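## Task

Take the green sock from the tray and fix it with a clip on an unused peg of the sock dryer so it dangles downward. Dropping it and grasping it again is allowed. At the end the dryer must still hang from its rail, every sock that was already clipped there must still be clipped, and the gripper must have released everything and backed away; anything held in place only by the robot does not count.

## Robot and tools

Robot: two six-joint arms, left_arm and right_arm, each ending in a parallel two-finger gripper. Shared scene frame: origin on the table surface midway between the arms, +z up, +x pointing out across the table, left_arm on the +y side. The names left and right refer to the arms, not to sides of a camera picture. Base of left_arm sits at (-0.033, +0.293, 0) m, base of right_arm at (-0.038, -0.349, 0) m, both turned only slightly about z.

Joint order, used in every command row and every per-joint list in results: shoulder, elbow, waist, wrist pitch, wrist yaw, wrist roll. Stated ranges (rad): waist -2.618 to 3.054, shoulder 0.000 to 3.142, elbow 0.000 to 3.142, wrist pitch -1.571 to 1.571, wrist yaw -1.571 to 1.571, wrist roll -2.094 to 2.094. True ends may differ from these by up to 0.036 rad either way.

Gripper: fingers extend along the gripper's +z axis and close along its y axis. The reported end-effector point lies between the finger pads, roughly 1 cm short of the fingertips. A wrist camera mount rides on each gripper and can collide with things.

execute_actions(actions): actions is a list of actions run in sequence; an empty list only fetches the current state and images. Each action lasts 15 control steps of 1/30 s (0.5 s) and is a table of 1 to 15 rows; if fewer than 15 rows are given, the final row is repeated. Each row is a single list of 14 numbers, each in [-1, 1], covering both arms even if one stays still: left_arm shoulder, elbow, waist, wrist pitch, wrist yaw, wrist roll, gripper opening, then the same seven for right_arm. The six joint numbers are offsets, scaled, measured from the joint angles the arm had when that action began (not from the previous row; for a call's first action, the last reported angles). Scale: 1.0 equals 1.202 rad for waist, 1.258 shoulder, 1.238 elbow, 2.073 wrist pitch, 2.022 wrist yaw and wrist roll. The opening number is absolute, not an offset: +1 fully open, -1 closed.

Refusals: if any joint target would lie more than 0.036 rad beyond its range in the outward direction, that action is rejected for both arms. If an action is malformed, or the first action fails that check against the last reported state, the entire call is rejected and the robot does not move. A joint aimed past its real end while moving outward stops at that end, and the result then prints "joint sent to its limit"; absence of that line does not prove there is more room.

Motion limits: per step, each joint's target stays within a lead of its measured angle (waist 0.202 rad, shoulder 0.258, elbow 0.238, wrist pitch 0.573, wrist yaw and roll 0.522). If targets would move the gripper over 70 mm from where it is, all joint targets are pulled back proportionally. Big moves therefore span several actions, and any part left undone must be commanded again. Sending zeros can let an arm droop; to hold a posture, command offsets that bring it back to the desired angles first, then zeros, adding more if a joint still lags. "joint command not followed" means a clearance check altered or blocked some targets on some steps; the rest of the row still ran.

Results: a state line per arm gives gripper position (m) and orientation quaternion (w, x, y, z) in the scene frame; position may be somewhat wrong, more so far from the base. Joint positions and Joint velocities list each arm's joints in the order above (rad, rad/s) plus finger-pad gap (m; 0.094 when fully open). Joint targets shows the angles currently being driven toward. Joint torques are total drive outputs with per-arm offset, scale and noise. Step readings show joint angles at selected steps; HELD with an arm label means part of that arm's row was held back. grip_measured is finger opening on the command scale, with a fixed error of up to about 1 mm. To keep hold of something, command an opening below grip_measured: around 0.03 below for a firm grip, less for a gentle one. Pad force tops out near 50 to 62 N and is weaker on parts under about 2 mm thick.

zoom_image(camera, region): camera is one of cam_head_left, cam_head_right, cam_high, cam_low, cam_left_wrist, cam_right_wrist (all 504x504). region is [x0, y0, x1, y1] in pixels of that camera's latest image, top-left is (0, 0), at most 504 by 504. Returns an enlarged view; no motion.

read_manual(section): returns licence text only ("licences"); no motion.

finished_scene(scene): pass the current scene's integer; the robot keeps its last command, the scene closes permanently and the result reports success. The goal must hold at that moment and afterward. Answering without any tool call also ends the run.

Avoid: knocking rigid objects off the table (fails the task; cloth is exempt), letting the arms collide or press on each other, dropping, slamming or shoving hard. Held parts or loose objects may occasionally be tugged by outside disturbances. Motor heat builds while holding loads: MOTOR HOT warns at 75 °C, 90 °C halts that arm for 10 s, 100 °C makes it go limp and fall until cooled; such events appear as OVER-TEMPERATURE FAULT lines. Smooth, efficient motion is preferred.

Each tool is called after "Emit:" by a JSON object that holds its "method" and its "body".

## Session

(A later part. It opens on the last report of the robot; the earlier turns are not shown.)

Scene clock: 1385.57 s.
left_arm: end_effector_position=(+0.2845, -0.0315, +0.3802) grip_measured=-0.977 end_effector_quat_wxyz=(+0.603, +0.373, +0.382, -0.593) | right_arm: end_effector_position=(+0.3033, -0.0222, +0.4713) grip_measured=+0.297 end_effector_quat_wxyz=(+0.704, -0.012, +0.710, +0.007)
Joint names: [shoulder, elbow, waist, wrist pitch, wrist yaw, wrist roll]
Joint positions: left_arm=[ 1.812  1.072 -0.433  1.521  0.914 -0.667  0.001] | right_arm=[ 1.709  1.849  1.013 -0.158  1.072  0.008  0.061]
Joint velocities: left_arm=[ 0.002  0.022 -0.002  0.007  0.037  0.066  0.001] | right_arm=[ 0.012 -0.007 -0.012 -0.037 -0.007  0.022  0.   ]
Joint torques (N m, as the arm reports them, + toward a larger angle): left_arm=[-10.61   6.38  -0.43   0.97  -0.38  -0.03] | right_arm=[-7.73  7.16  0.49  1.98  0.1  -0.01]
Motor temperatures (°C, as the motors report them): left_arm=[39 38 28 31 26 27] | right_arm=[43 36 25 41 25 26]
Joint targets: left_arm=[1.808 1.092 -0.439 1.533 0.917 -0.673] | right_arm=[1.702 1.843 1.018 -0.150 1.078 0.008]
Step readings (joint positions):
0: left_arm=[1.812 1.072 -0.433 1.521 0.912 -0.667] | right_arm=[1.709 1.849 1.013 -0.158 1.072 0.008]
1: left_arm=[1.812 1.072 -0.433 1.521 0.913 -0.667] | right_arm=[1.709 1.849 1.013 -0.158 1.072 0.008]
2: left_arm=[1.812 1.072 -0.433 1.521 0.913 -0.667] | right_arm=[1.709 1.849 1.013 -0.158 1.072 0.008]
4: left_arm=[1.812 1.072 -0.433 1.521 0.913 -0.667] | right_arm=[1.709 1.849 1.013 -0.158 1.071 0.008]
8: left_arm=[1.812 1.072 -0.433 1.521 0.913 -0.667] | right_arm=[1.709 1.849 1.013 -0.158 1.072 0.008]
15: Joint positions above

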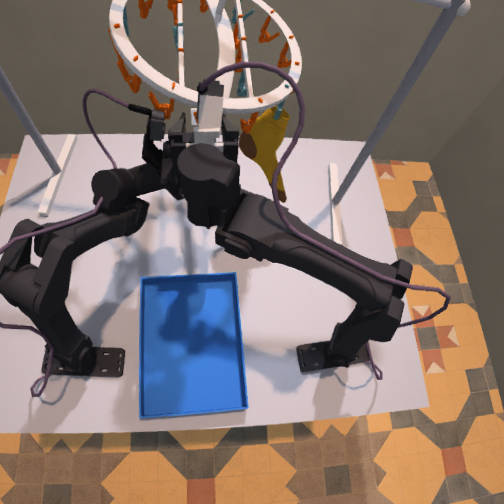

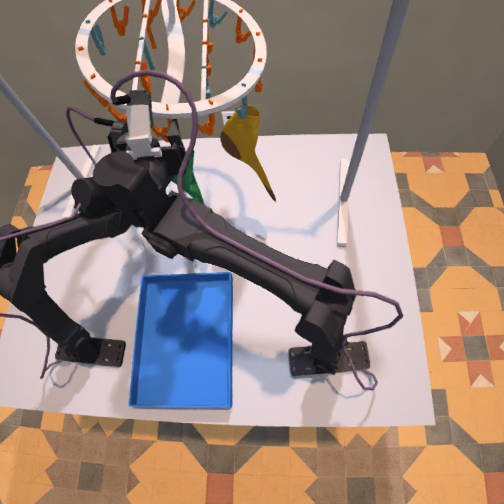

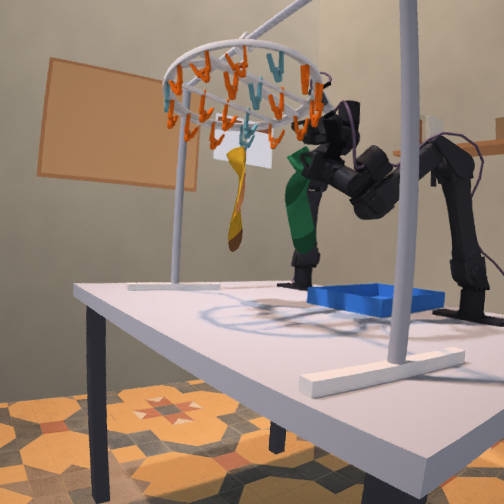

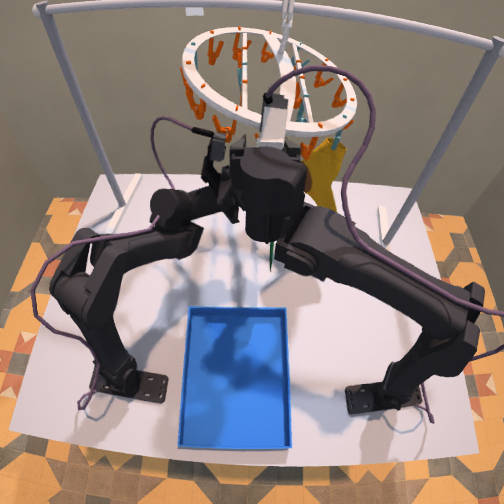

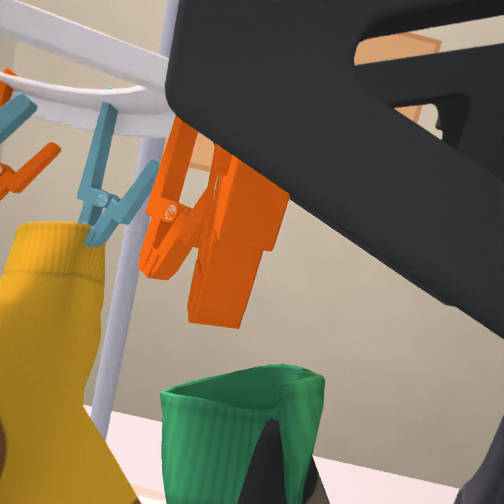

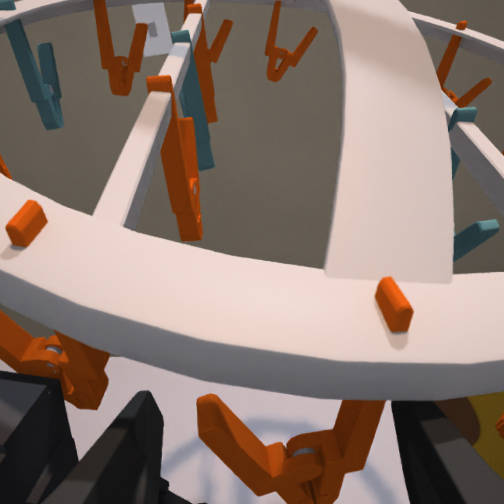

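Emit:
{"method": "execute_actions", "body": {"actions": []}}

Scene clock: 1396.43 s.
left_arm: end_effector_position=(+0.2845, -0.0315, +0.3802) grip_measured=-0.977 end_effector_quat_wxyz=(+0.603, +0.373, +0.382, -0.593) | right_arm: end_effector_position=(+0.3033, -0.0223, +0.4713) grip_measured=+0.297 end_effector_quat_wxyz=(+0.704, -0.012, +0.710, +0.007)
Joint names: [shoulder, elbow, waist, wrist pitch, wrist yaw, wrist roll]
Joint positions: left_arm=[ 1.812  1.072 -0.433  1.521  0.914 -0.667  0.001] | right_arm=[ 1.709  1.849  1.013 -0.158  1.072  0.008  0.061]
Joint velocities: left_arm=[-0.002  0.002  0.002  0.037 -0.007 -0.051 -0.   ] | right_arm=[-0.012  0.002 -0.002 -0.037 -0.022  0.051 -0.001]
Joint torques (N m, as the arm reports them, + toward a larger angle): left_arm=[-10.62   6.37  -0.41   0.95  -0.37  -0.05] | right_arm=[-7.71  7.13  0.44  1.97  0.1   0.  ]
Motor temperatures (°C, as the motors report them): left_arm=[39 38 28 31 26 27] | right_arm=[43 36 25 41 25 26]
Joint targets: left_arm=[1.808 1.092 -0.439 1.533 0.917 -0.673] | right_arm=[1.702 1.843 1.018 -0.150 1.078 0.008]

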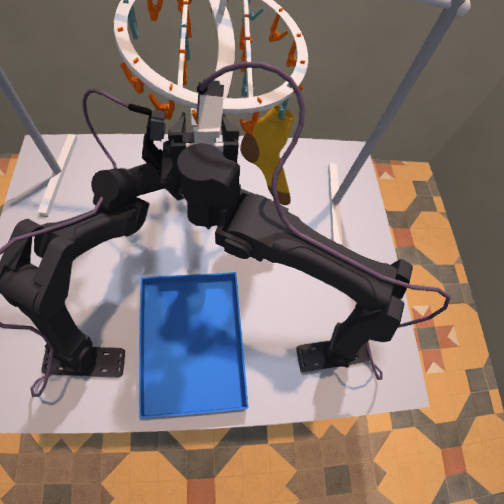

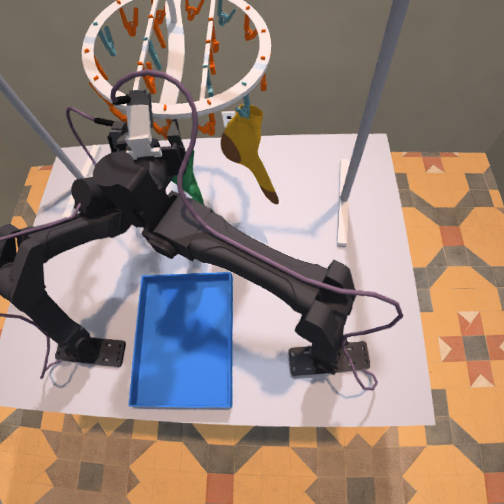

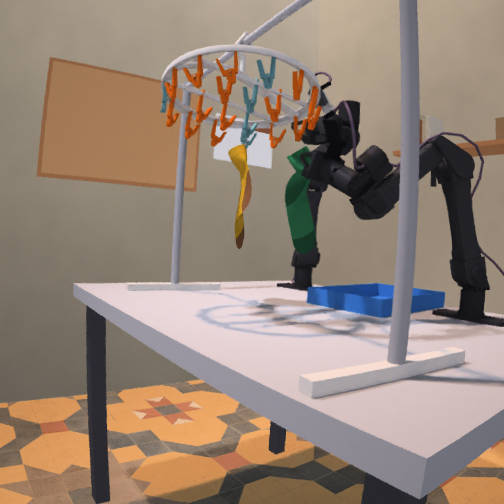

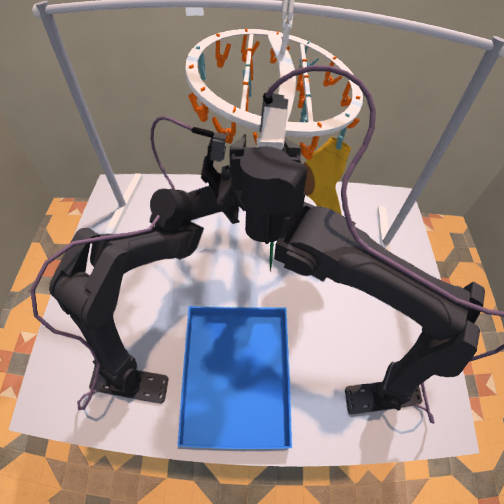

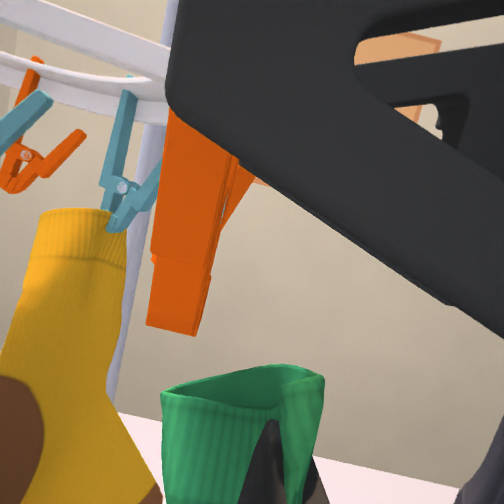

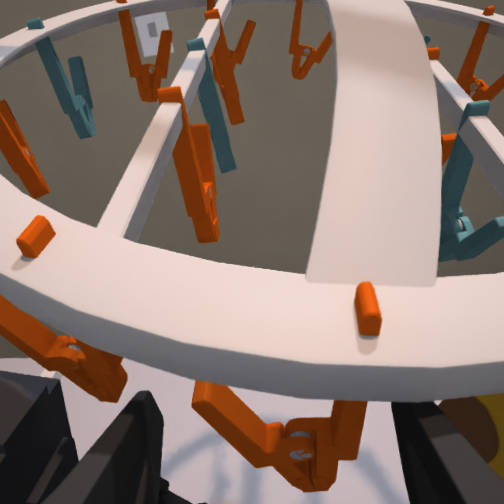

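Emit:
{"method": "execute_actions", "body": {"actions": [[[-0.003,0.016,-0.005,0.006,0.002,-0.003,-1,-0.014,-0.015,-0.004,0.008,-0.012,0,0.35],[-0.003,0.016,-0.005,0.006,0.002,-0.003,-1,-0.018,-0.019,-0.008,0.008,-0.02,0,0.35],[-0.003,0.016,-0.005,0.006,0.002,-0.003,-1,-0.022,-0.024,-0.012,0.008,-0.028,0,0.35],[-0.003,0.016,-0.005,0.006,0.002,-0.003,-1,-0.026,-0.028,-0.016,0.008,-0.036,0,0.35],[-0.003,0.016,-0.005,0.006,0.002,-0.003,-1,-0.03,-0.033,-0.021,0.008,-0.043,0,0.35],[-0.003,0.016,-0.005,0.006,0.002,-0.003,-1,-0.034,-0.037,-0.026,0.008,-0.05,0,0.35],[-0.003,0.016,-0.005,0.006,0.002,-0.003,-1,-0.038,-0.042,-0.031,0.008,-0.057,0,0.35],[-0.003,0.016,-0.005,0.006,0.002,-0.003,-1,-0.042,-0.046,-0.036,0.008,-0.064,0,0.35],[-0.003,0.016,-0.005,0.006,0.002,-0.003,-1,-0.046,-0.051,-0.041,0.008,-0.071,0,0.35],[-0.003,0.016,-0.005,0.006,0.002,-0.003,-1,-0.05,-0.055,-0.046,0.008,-0.078,0,0.35],[-0.003,0.016,-0.005,0.006,0.002,-0.003,-1,-0.053,-0.059,-0.05,0.008,-0.078,0,0.35]],[[-0.003,0.016,-0.005,0.006,0.002,-0.003,-1,-0.008,-0.008,-0.004,0.006,-0.004,0,0.25]]]}}

Scene clock: 1434.30 s.
left_arm: end_effector_position=(+0.2842, -0.0316, +0.3800) grip_measured=-0.977 end_effector_quat_wxyz=(+0.602, +0.374, +0.381, -0.593) | right_arm: end_effector_position=(+0.3146, -0.0280, +0.4706) grip_measured=+0.253 end_effector_quat_wxyz=(+0.703, -0.037, +0.710, +0.033)
Joint names: [shoulder, elbow, waist, wrist pitch, wrist yaw, wrist roll]
Joint positions: left_arm=[ 1.812  1.072 -0.433  1.521  0.915 -0.667  0.001] | right_arm=[ 1.665  1.799  0.957 -0.15   0.943  0.008  0.059]
Joint velocities: left_arm=[-0.007  0.007 -0.007 -0.037  0.007 -0.007 -0.   ] | right_arm=[ 0.007  0.012  0.002 -0.037  0.022 -0.095  0.   ]
Joint torques (N m, as the arm reports them, + toward a larger angle): left_arm=[-10.64   6.39  -0.4    0.97  -0.37  -0.02] | right_arm=[-7.65  6.91 -0.45  2.06 -0.01 -0.01]
Motor temperatures (°C, as the motors report them): left_arm=[39 38 28 31 26 27] | right_arm=[43 36 25 41 25 26]
Joint targets: left_arm=[1.808 1.092 -0.439 1.533 0.918 -0.673] | right_arm=[1.655 1.789 0.953 -0.141 0.936 0.008]
Step readings (joint positions; steps 1 to 15: 1st action; 16 to 30: 2nd action):
0: left_arm=[1.812 1.072 -0.433 1.521 0.914 -0.667] | right_arm=[1.709 1.849 1.013 -0.158 1.072 0.008]
1: left_arm=[1.812 1.072 -0.433 1.521 0.914 -0.667] | right_arm=[1.709 1.849 1.013 -0.157 1.071 0.008]
2: left_arm=[1.812 1.072 -0.433 1.521 0.914 -0.667] | right_arm=[1.709 1.849 1.013 -0.157 1.066 0.008]
4: left_arm=[1.812 1.072 -0.433 1.521 0.914 -0.667] | right_arm=[1.708 1.848 1.011 -0.155 1.050 0.008]
8: left_arm=[1.812 1.072 -0.433 1.521 0.914 -0.667] | right_arm=[1.691 1.823 0.993 -0.153 1.004 0.008]
15: left_arm=[1.812 1.072 -0.433 1.521 0.914 -0.667] | right_arm=[1.665 1.799 0.958 -0.153 0.945 0.008]
16: left_arm=[1.812 1.072 -0.433 1.521 0.914 -0.667] | right_arm=[1.665 1.799 0.957 -0.152 0.943 0.008]
17: left_arm=[1.812 1.072 -0.433 1.521 0.915 -0.667] | right_arm=[1.665 1.799 0.957 -0.150 0.943 0.008]
19: left_arm=[1.812 1.072 -0.433 1.521 0.915 -0.667] | right_arm=[1.665 1.799 0.957 -0.150 0.943 0.008]
23: left_arm=[1.812 1.072 -0.433 1.521 0.915 -0.667] | right_arm=[1.665 1.799 0.957 -0.150 0.943 0.008]
30: Joint positions above

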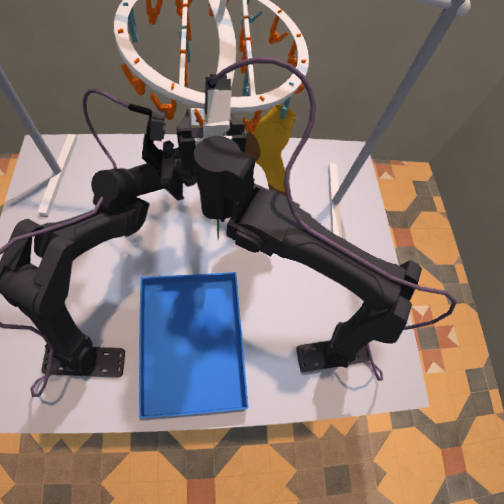

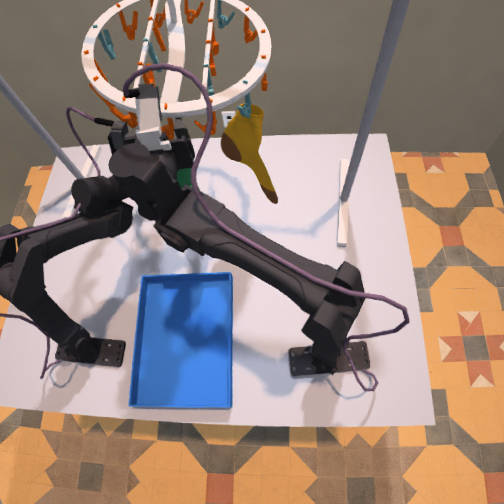

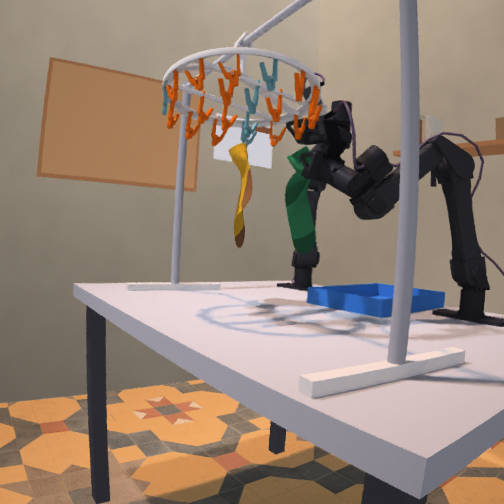

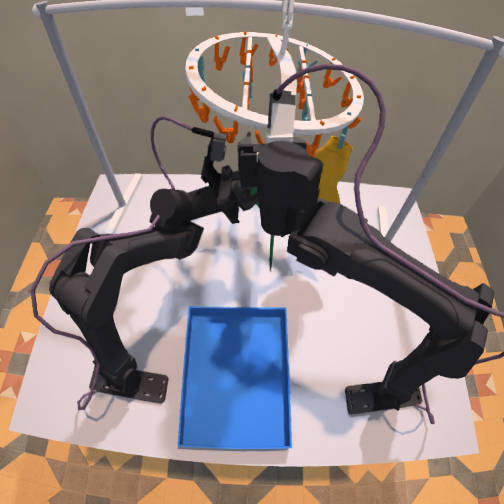

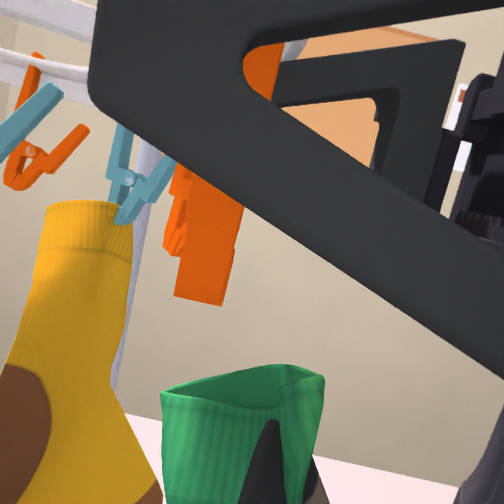

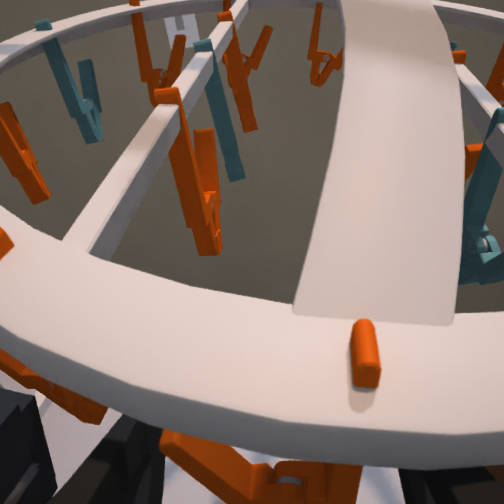

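Emit:
{"method": "execute_actions", "body": {"actions": [[[-0.003,0.016,-0.005,0.006,0.002,-0.003,-1,-0.008,-0.008,-0.003,0.003,-0.003,0,0.2],[-0.003,0.016,-0.005,0.006,0.002,-0.003,-1,-0.008,-0.008,-0.003,0.003,-0.003,0,0.15],[-0.003,0.016,-0.005,0.006,0.002,-0.003,-1,-0.008,-0.008,-0.003,0.003,-0.003,0,0.1],[-0.003,0.016,-0.005,0.006,0.002,-0.003,-1,-0.008,-0.008,-0.003,0.003,-0.003,0,0.05],[-0.003,0.016,-0.005,0.006,0.002,-0.003,-1,-0.008,-0.008,-0.003,0.003,-0.003,0,0.0],[-0.003,0.016,-0.005,0.006,0.002,-0.003,-1,-0.008,-0.008,-0.003,0.003,-0.003,0,-0.04],[-0.003,0.016,-0.005,0.006,0.002,-0.003,-1,-0.008,-0.008,-0.003,0.003,-0.003,0,-0.08],[-0.003,0.016,-0.005,0.006,0.002,-0.003,-1,-0.008,-0.008,-0.003,0.003,-0.003,0,-0.11],[-0.003,0.016,-0.005,0.006,0.002,-0.003,-1,-0.008,-0.008,-0.003,0.003,-0.003,0,-0.14],[-0.003,0.016,-0.005,0.006,0.002,-0.003,-1,-0.008,-0.008,-0.003,0.003,-0.003,0,-0.17],[-0.003,0.016,-0.005,0.006,0.002,-0.003,-1,-0.008,-0.008,-0.003,0.003,-0.003,0,-0.2],[-0.003,0.016,-0.005,0.006,0.002,-0.003,-1,-0.008,-0.008,-0.003,0.003,-0.003,0,-0.22],[-0.003,0.016,-0.005,0.006,0.002,-0.003,-1,-0.008,-0.008,-0.003,0.003,-0.003,0,-0.24],[-0.003,0.016,-0.005,0.006,0.002,-0.003,-1,-0.008,-0.008,-0.003,0.003,-0.003,0,-0.26],[-0.003,0.016,-0.005,0.006,0.002,-0.003,-1,-0.008,-0.008,-0.003,0.003,-0.003,0,-0.28]],[[-0.003,0.016,-0.005,0.006,0.002,-0.003,-1,-0.008,-0.008,-0.003,0.003,-0.003,0,-0.3],[-0.003,0.016,-0.005,0.006,0.002,-0.003,-1,-0.008,-0.008,-0.003,0.003,-0.003,0,-0.32],[-0.003,0.016,-0.005,0.006,0.002,-0.003,-1,-0.008,-0.008,-0.003,0.003,-0.003,0,-0.34],[-0.003,0.016,-0.005,0.006,0.002,-0.003,-1,-0.008,-0.008,-0.003,0.003,-0.003,0,-0.36],[-0.003,0.016,-0.005,0.006,0.002,-0.003,-1,-0.008,-0.008,-0.003,0.003,-0.003,0,-0.38],[-0.003,0.016,-0.005,0.006,0.002,-0.003,-1,-0.008,-0.008,-0.003,0.003,-0.003,0,-0.4],[-0.003,0.016,-0.005,0.006,0.002,-0.003,-1,-0.008,-0.008,-0.003,0.003,-0.003,0,-0.42],[-0.003,0.016,-0.005,0.006,0.002,-0.003,-1,-0.008,-0.008,-0.003,0.003,-0.003,0,-0.44]]]}}

Scene clock: 1464.97 s.
left_arm: end_effector_position=(+0.2840, -0.0317, +0.3798) grip_measured=-0.977 end_effector_quat_wxyz=(+0.602, +0.375, +0.381, -0.593) | right_arm: end_effector_position=(+0.3146, -0.0280, +0.4709) grip_measured=-0.370 end_effector_quat_wxyz=(+0.703, -0.036, +0.709, +0.034)
Joint names: [shoulder, elbow, waist, wrist pitch, wrist yaw, wrist roll]
Joint positions: left_arm=[ 1.812  1.072 -0.433  1.521  0.917 -0.667  0.001] | right_arm=[ 1.665  1.799  0.957 -0.149  0.943  0.01   0.03 ]
Joint velocities: left_arm=[ 0.002 -0.002  0.002 -0.007 -0.095 -0.022 -0.001] | right_arm=[-0.007  0.012  0.017 -0.037  0.022 -0.007  0.001]
Joint torques (N m, as the arm reports them, + toward a larger angle): left_arm=[-10.67   6.38  -0.43   0.95  -0.36  -0.04] | right_arm=[-7.69  6.97 -0.26  1.98  0.02  0.  ]
Motor temperatures (°C, as the motors report them): left_arm=[40 38 28 31 26 27] | right_arm=[43 36 25 42 25 26]
Joint targets: left_arm=[1.808 1.092 -0.439 1.533 0.920 -0.673] | right_arm=[1.655 1.789 0.954 -0.144 0.937 0.009]
Step readings (joint positions; steps 1 to 15: 1st action; 16 to 30: 2nd action):
0: left_arm=[1.812 1.072 -0.433 1.521 0.915 -0.667] | right_arm=[1.665 1.799 0.957 -0.150 0.943 0.008]
1: left_arm=[1.812 1.072 -0.433 1.521 0.916 -0.667] | right_arm=[1.665 1.799 0.957 -0.150 0.943 0.008]
2: left_arm=[1.812 1.072 -0.433 1.521 0.916 -0.667] | right_arm=[1.665 1.799 0.957 -0.150 0.943 0.008]
4: left_arm=[1.812 1.072 -0.433 1.521 0.916 -0.667] | right_arm=[1.665 1.799 0.957 -0.150 0.943 0.008]
8: left_arm=[1.812 1.072 -0.433 1.521 0.916 -0.667] | right_arm=[1.665 1.799 0.957 -0.150 0.943 0.008]
15: left_arm=[1.812 1.072 -0.433 1.521 0.916 -0.667] | right_arm=[1.665 1.799 0.957 -0.150 0.943 0.009]
16: left_arm=[1.812 1.072 -0.433 1.521 0.916 -0.667] | right_arm=[1.665 1.799 0.957 -0.150 0.943 0.009]
17: left_arm=[1.812 1.072 -0.433 1.521 0.916 -0.667] | right_arm=[1.665 1.799 0.957 -0.150 0.943 0.009]
19: left_arm=[1.812 1.072 -0.433 1.521 0.917 -0.667] | right_arm=[1.665 1.799 0.957 -0.150 0.943 0.009]
23: left_arm=[1.812 1.072 -0.433 1.521 0.917 -0.667] | right_arm=[1.665 1.799 0.957 -0.150 0.943 0.009]
30: Joint positions above

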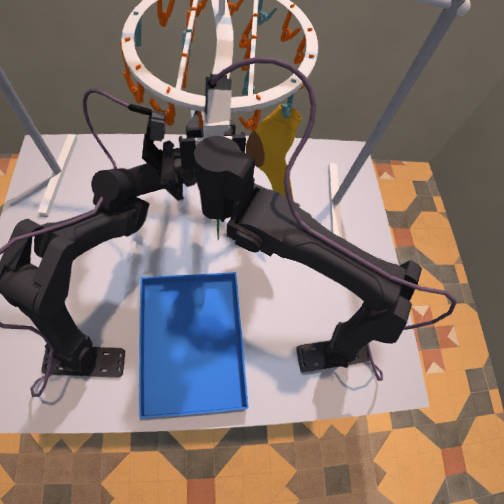

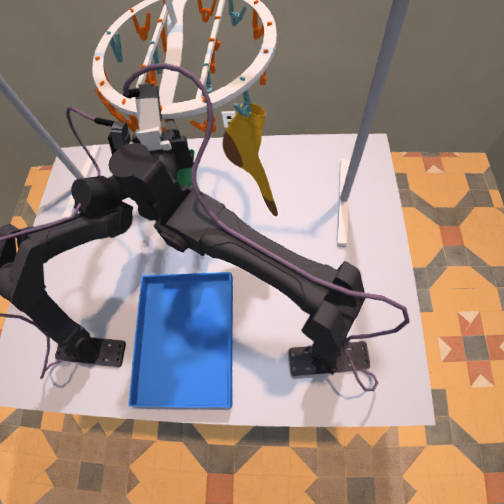

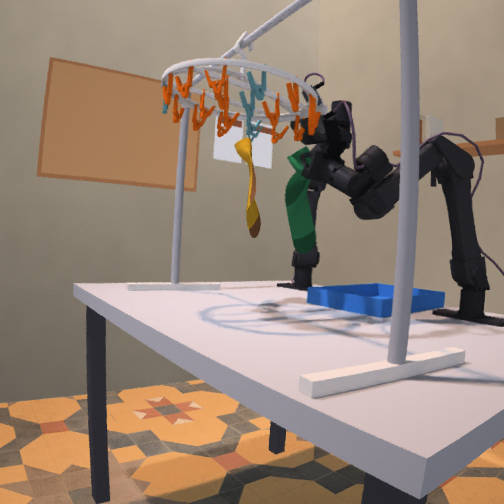

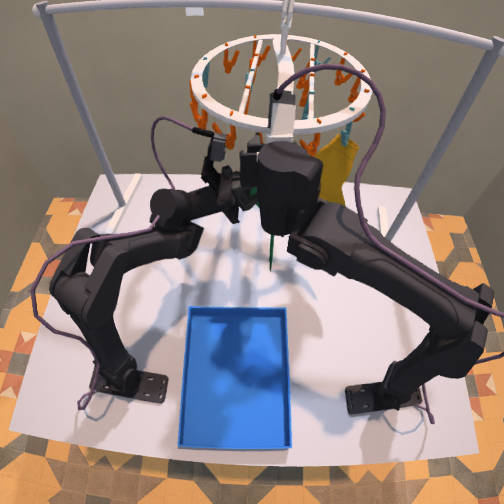

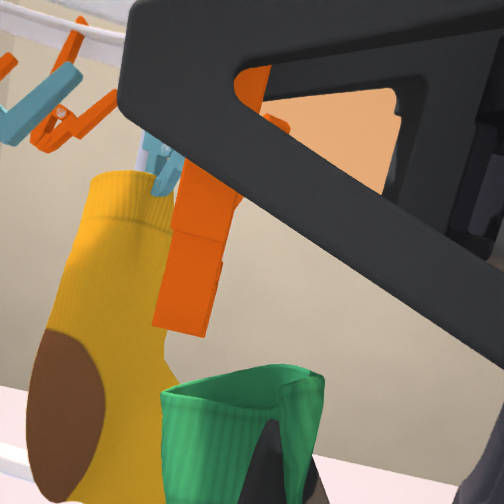

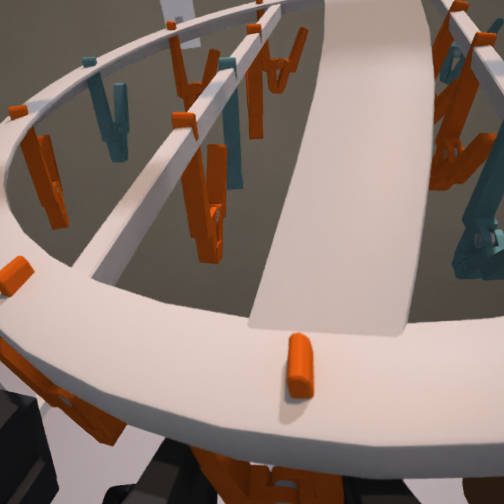

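Emit:
{"method": "zoom_image", "body": {"camera": "cam_high", "region": [250, 80, 350, 180]}}

Emit:
{"method": "zoom_image", "body": {"camera": "cam_left_wrist", "region": [100, 150, 350, 450]}}

Region (250, 80, 350, 180) of cam_high's 504x504 image, scaled by 5.040, with more detail than that image has.

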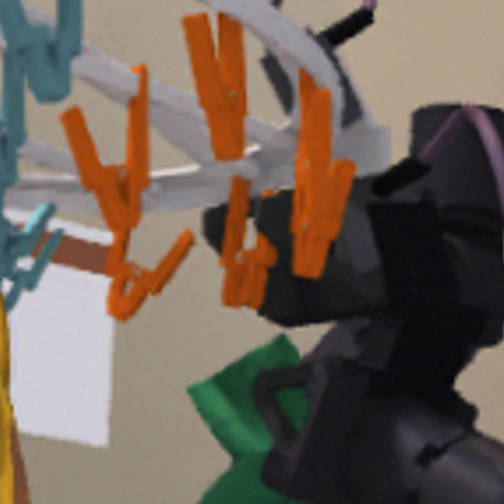

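Region (100, 150, 350, 450) of cam_left_wrist's 504x504 image, scaled by 1.680, with more detail than that image has.

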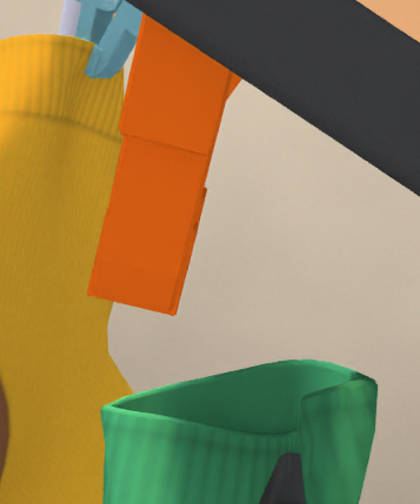

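Emit:
{"method": "execute_actions", "body": {"actions": [[[-0.003,0.022,0.002,0.006,0,-0.005,-1,-0.008,-0.008,-0.003,0.003,-0.003,0,-0.44],[-0.003,0.028,0.005,0.006,0,-0.008,-1,-0.008,-0.008,-0.003,0.003,-0.003,0,-0.44],[-0.003,0.034,0.008,0.006,0,-0.011,-1,-0.008,-0.008,-0.003,0.003,-0.003,0,-0.44],[-0.003,0.04,0.011,0.006,0,-0.014,-1,-0.008,-0.008,-0.003,0.003,-0.003,0,-0.44],[-0.003,0.046,0.014,0.006,0,-0.017,-1,-0.008,-0.008,-0.003,0.003,-0.003,0,-0.44],[-0.003,0.052,0.0175,0.006,0,-0.02,-1,-0.008,-0.008,-0.003,0.003,-0.003,0,-0.44],[-0.003,0.057,0.0175,0.006,0,-0.022,-1,-0.008,-0.008,-0.003,0.003,-0.003,0,-0.44],[-0.003,0.061,0.0175,0.006,0,-0.024,-1,-0.008,-0.008,-0.003,0.003,-0.003,0,-0.44]],[[-0.003,0.018,0.004,0.006,0,-0.003,-1,-0.008,-0.008,-0.003,0.003,-0.003,0,-0.44]]]}}

Scene clock: 1575.43 s.
left_arm: end_effector_position=(+0.2863, -0.0281, +0.3970) grip_measured=-0.977 end_effector_quat_wxyz=(+0.606, +0.373, +0.370, -0.597) | right_arm: end_effector_position=(+0.3146, -0.0280, +0.4709) grip_measured=-0.370 end_effector_quat_wxyz=(+0.703, -0.036, +0.709, +0.034)
Joint names: [shoulder, elbow, waist, wrist pitch, wrist yaw, wrist roll]
Joint positions: left_arm=[ 1.812  1.121 -0.423  1.523  0.918 -0.705  0.001] | right_arm=[ 1.665  1.799  0.957 -0.149  0.943  0.01   0.03 ]
Joint velocities: left_arm=[-0.007 -0.017 -0.017 -0.037 -0.037 -0.007  0.   ] | right_arm=[-0.002 -0.012  0.017 -0.037  0.007 -0.007 -0.   ]
Joint torques (N m, as the arm reports them, + toward a larger angle): left_arm=[-10.73   6.6    0.4    0.88  -0.43  -0.02] | right_arm=[-7.68  6.93 -0.34  2.04  0.01  0.  ]
Motor temperatures (°C, as the motors report them): left_arm=[40 39 28 31 26 27] | right_arm=[42 35 25 42 25 26]
Joint targets: left_arm=[1.808 1.143 -0.418 1.535 0.918 -0.711] | right_arm=[1.655 1.789 0.954 -0.142 0.937 0.010]
Step readings (joint positions; steps 1 to 15: 1st action; 16 to 30: 2nd action):
0: left_arm=[1.812 1.072 -0.433 1.521 0.917 -0.667] | right_arm=[1.665 1.799 0.957 -0.149 0.943 0.010]
1: left_arm=[1.812 1.072 -0.433 1.521 0.917 -0.668] | right_arm=[1.665 1.799 0.957 -0.149 0.943 0.010]
2: left_arm=[1.812 1.072 -0.433 1.521 0.917 -0.669] | right_arm=[1.665 1.799 0.957 -0.149 0.943 0.010]
4: left_arm=[1.812 1.077 -0.433 1.521 0.918 -0.674] | right_arm=[1.665 1.799 0.957 -0.149 0.943 0.010]
8: left_arm=[1.812 1.107 -0.427 1.521 0.918 -0.690] | right_arm=[1.665 1.799 0.957 -0.149 0.943 0.010]
15: left_arm=[1.812 1.121 -0.423 1.523 0.918 -0.704] | right_arm=[1.665 1.799 0.957 -0.149 0.943 0.010]
16: left_arm=[1.812 1.121 -0.423 1.523 0.918 -0.705] | right_arm=[1.665 1.799 0.957 -0.149 0.943 0.010]
17: left_arm=[1.812 1.121 -0.423 1.523 0.918 -0.705] | right_arm=[1.665 1.799 0.957 -0.149 0.943 0.010]
19: left_arm=[1.812 1.121 -0.423 1.523 0.918 -0.705] | right_arm=[1.665 1.799 0.957 -0.149 0.943 0.010]
23: left_arm=[1.812 1.121 -0.423 1.523 0.918 -0.705] | right_arm=[1.665 1.799 0.957 -0.149 0.943 0.010]
30: Joint positions above

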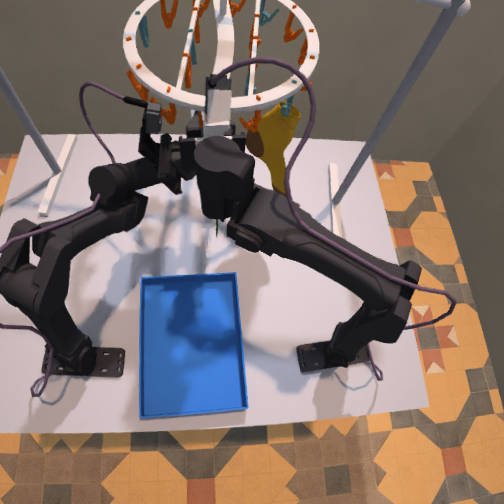

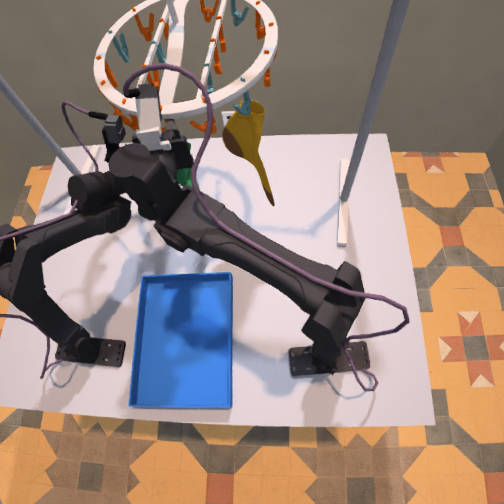

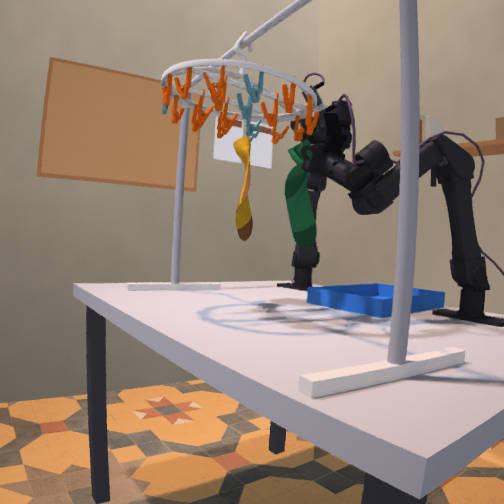

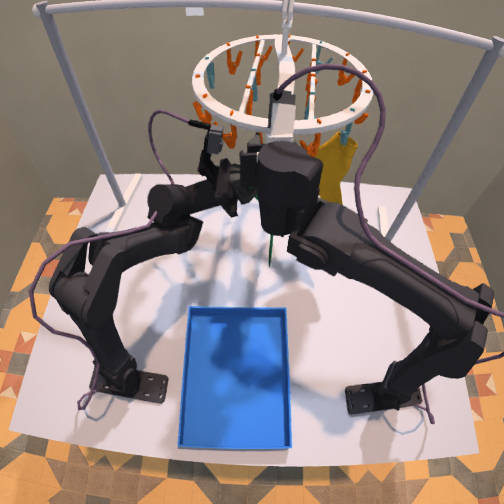

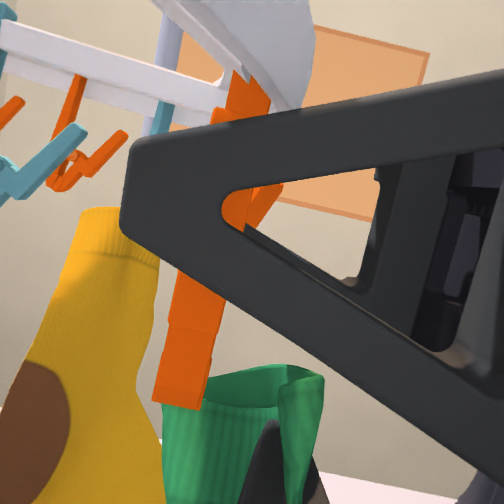

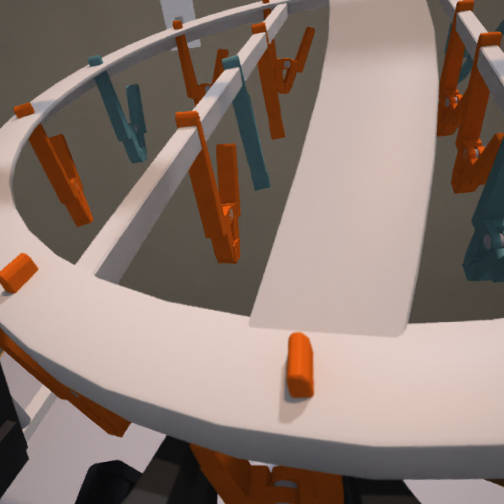

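Emit:
{"method": "zoom_image", "body": {"camera": "cam_left_wrist", "region": [120, 300, 340, 480]}}

Region (120, 300, 340, 480) of cam_left_wrist's 504x504 image, scaled by 2.291, with more detail than that image has; it fills the top 412 rows of this view, and the rest is white.

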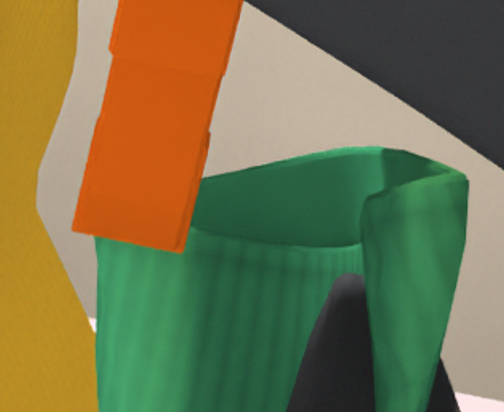

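Emit:
{"method": "zoom_image", "body": {"camera": "cam_high", "region": [275, 110, 325, 170]}}

Region (275, 110, 325, 170) of cam_high's 504x504 image, scaled by 8.400, with more detail than that image has.

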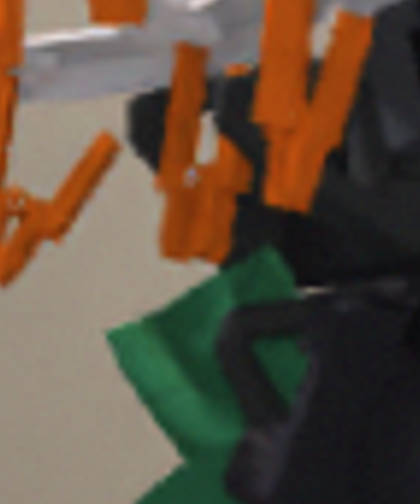

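Emit:
{"method": "execute_actions", "body": {"actions": [[[-0.003,0.018,0.007,0.0,0,-0.004,-1,-0.008,-0.008,-0.003,0.003,-0.003,0,-0.44],[-0.003,0.018,0.011,-0.004,0,-0.006,-1,-0.008,-0.008,-0.003,0.003,-0.003,0,-0.44],[-0.003,0.018,0.015,-0.008,0,-0.008,-1,-0.008,-0.008,-0.003,0.003,-0.003,0,-0.44],[-0.003,0.022,0.019,-0.0125,0,-0.01,-1,-0.008,-0.008,-0.003,0.003,-0.003,0,-0.44],[-0.003,0.026,0.019,-0.0125,0,-0.011,-1,-0.008,-0.008,-0.003,0.003,-0.003,0,-0.44],[-0.003,0.03,0.019,-0.0125,0,-0.012,-1,-0.008,-0.008,-0.003,0.003,-0.003,0,-0.44],[-0.003,0.034,0.019,-0.0125,0,-0.013,-1,-0.008,-0.008,-0.003,0.003,-0.003,0,-0.44],[-0.003,0.038,0.019,-0.0125,0,-0.013,-1,-0.008,-0.008,-0.003,0.003,-0.003,0,-0.44],[-0.003,0.041,0.019,-0.0125,0,-0.013,-1,-0.008,-0.008,-0.003,0.003,-0.003,0,-0.44],[-0.003,0.044,0.019,-0.0125,0,-0.013,-1,-0.008,-0.008,-0.003,0.003,-0.003,0,-0.44]],[[-0.003,0.018,0.004,0.004,0,-0.003,-1,-0.008,-0.008,-0.003,0.003,-0.003,0,-0.44]]]}}

Scene clock: 1696.43 s.
left_arm: end_effector_position=(+0.2916, -0.0247, +0.4043) grip_measured=-0.977 end_effector_quat_wxyz=(+0.608, +0.369, +0.371, -0.598) | right_arm: end_effector_position=(+0.3146, -0.0280, +0.4709) grip_measured=-0.370 end_effector_quat_wxyz=(+0.703, -0.036, +0.709, +0.034)
Joint names: [shoulder, elbow, waist, wrist pitch, wrist yaw, wrist roll]
Joint positions: left_arm=[ 1.812  1.147 -0.41   1.507  0.919 -0.722  0.001] | right_arm=[ 1.665  1.799  0.957 -0.149  0.943  0.01   0.03 ]
Joint velocities: left_arm=[-0.007  0.007  0.012 -0.051  0.007  0.037 -0.001] | right_arm=[ 0.007 -0.012 -0.012 -0.007 -0.037 -0.022 -0.001]
Joint torques (N m, as the arm reports them, + toward a larger angle): left_arm=[-10.81   6.63   0.44   0.82  -0.43  -0.03] | right_arm=[-7.68  6.92 -0.33  2.03  0.    0.  ]
Motor temperatures (°C, as the motors report them): left_arm=[40 39 28 31 26 27] | right_arm=[42 35 25 42 25 26]
Joint targets: left_arm=[1.808 1.170 -0.405 1.515 0.919 -0.728] | right_arm=[1.655 1.789 0.954 -0.142 0.937 0.010]
Step readings (joint positions; steps 1 to 15: 1st action; 16 to 30: 2nd action):
0: left_arm=[1.812 1.121 -0.423 1.523 0.918 -0.705] | right_arm=[1.665 1.799 0.957 -0.149 0.943 0.010]
1: left_arm=[1.812 1.121 -0.423 1.523 0.918 -0.705] | right_arm=[1.665 1.799 0.957 -0.149 0.943 0.010]
2: left_arm=[1.812 1.121 -0.423 1.523 0.918 -0.705] | right_arm=[1.665 1.799 0.957 -0.149 0.943 0.010]
4: left_arm=[1.812 1.121 -0.421 1.520 0.919 -0.708] | right_arm=[1.665 1.799 0.957 -0.149 0.943 0.010]
8: left_arm=[1.812 1.125 -0.412 1.510 0.919 -0.716] | right_arm=[1.665 1.799 0.957 -0.149 0.943 0.010]
15: left_arm=[1.812 1.147 -0.410 1.507 0.919 -0.722] | right_arm=[1.665 1.799 0.957 -0.149 0.943 0.010]
16: left_arm=[1.812 1.147 -0.410 1.507 0.919 -0.722] | right_arm=[1.665 1.799 0.957 -0.149 0.943 0.010]
17: left_arm=[1.812 1.147 -0.410 1.507 0.919 -0.722] | right_arm=[1.665 1.799 0.957 -0.149 0.943 0.010]
19: left_arm=[1.812 1.147 -0.410 1.507 0.919 -0.722] | right_arm=[1.665 1.799 0.957 -0.149 0.943 0.010]
23: left_arm=[1.812 1.147 -0.410 1.507 0.919 -0.722] | right_arm=[1.665 1.799 0.957 -0.149 0.943 0.010]
30: Joint positions above

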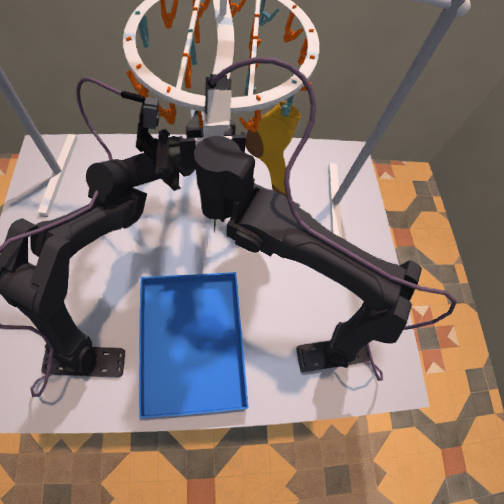

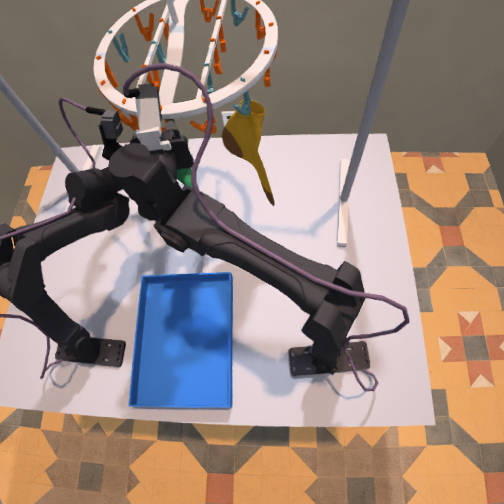

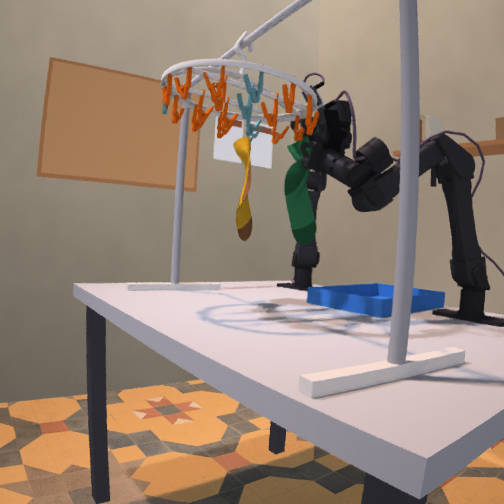

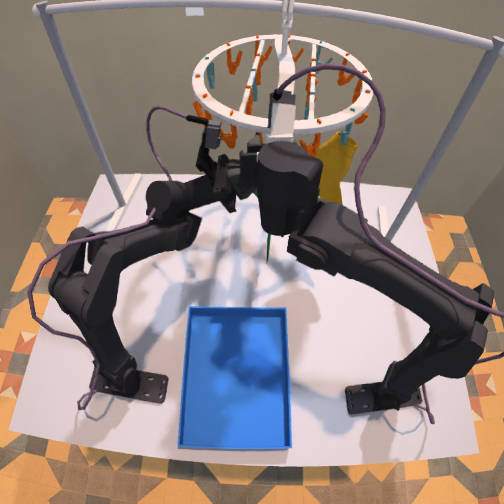

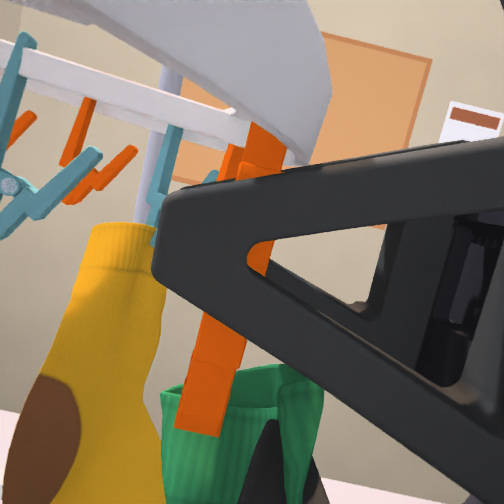

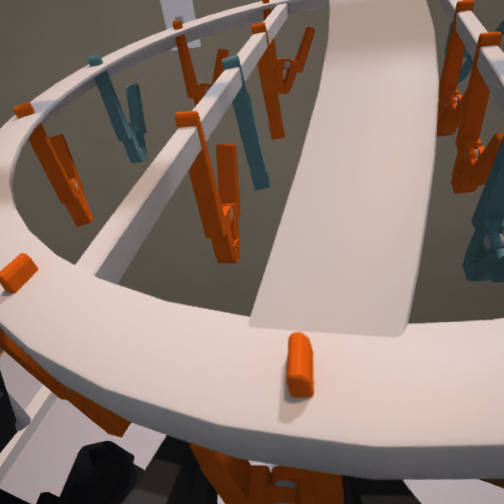

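Emit:
{"method": "zoom_image", "body": {"camera": "cam_high", "region": [278, 115, 322, 165]}}

Emit:
{"method": "zoom_image", "body": {"camera": "cam_left_wrist", "region": [140, 330, 340, 480]}}

Region (278, 115, 322, 165) of cam_high's 504x504 image, scaled by 10.080, with more detail than that image has; it fills the left 444 columns of this view, and the rest is white.

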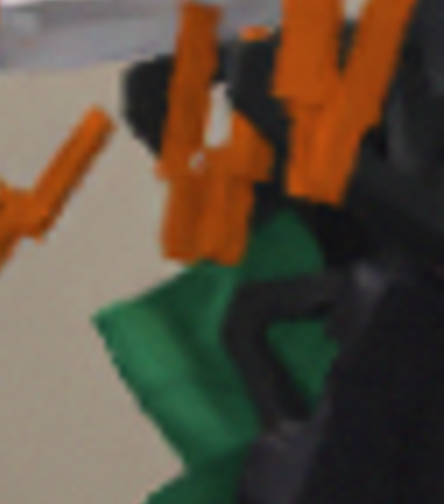

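Region (140, 330, 340, 480) of cam_left_wrist's 504x504 image, scaled by 2.520, with more detail than that image has; it fills the top 378 rows of this view, and the rest is white.

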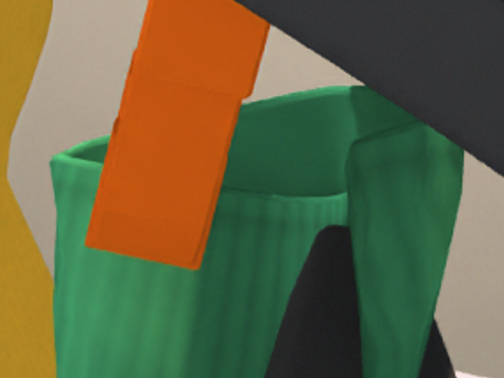

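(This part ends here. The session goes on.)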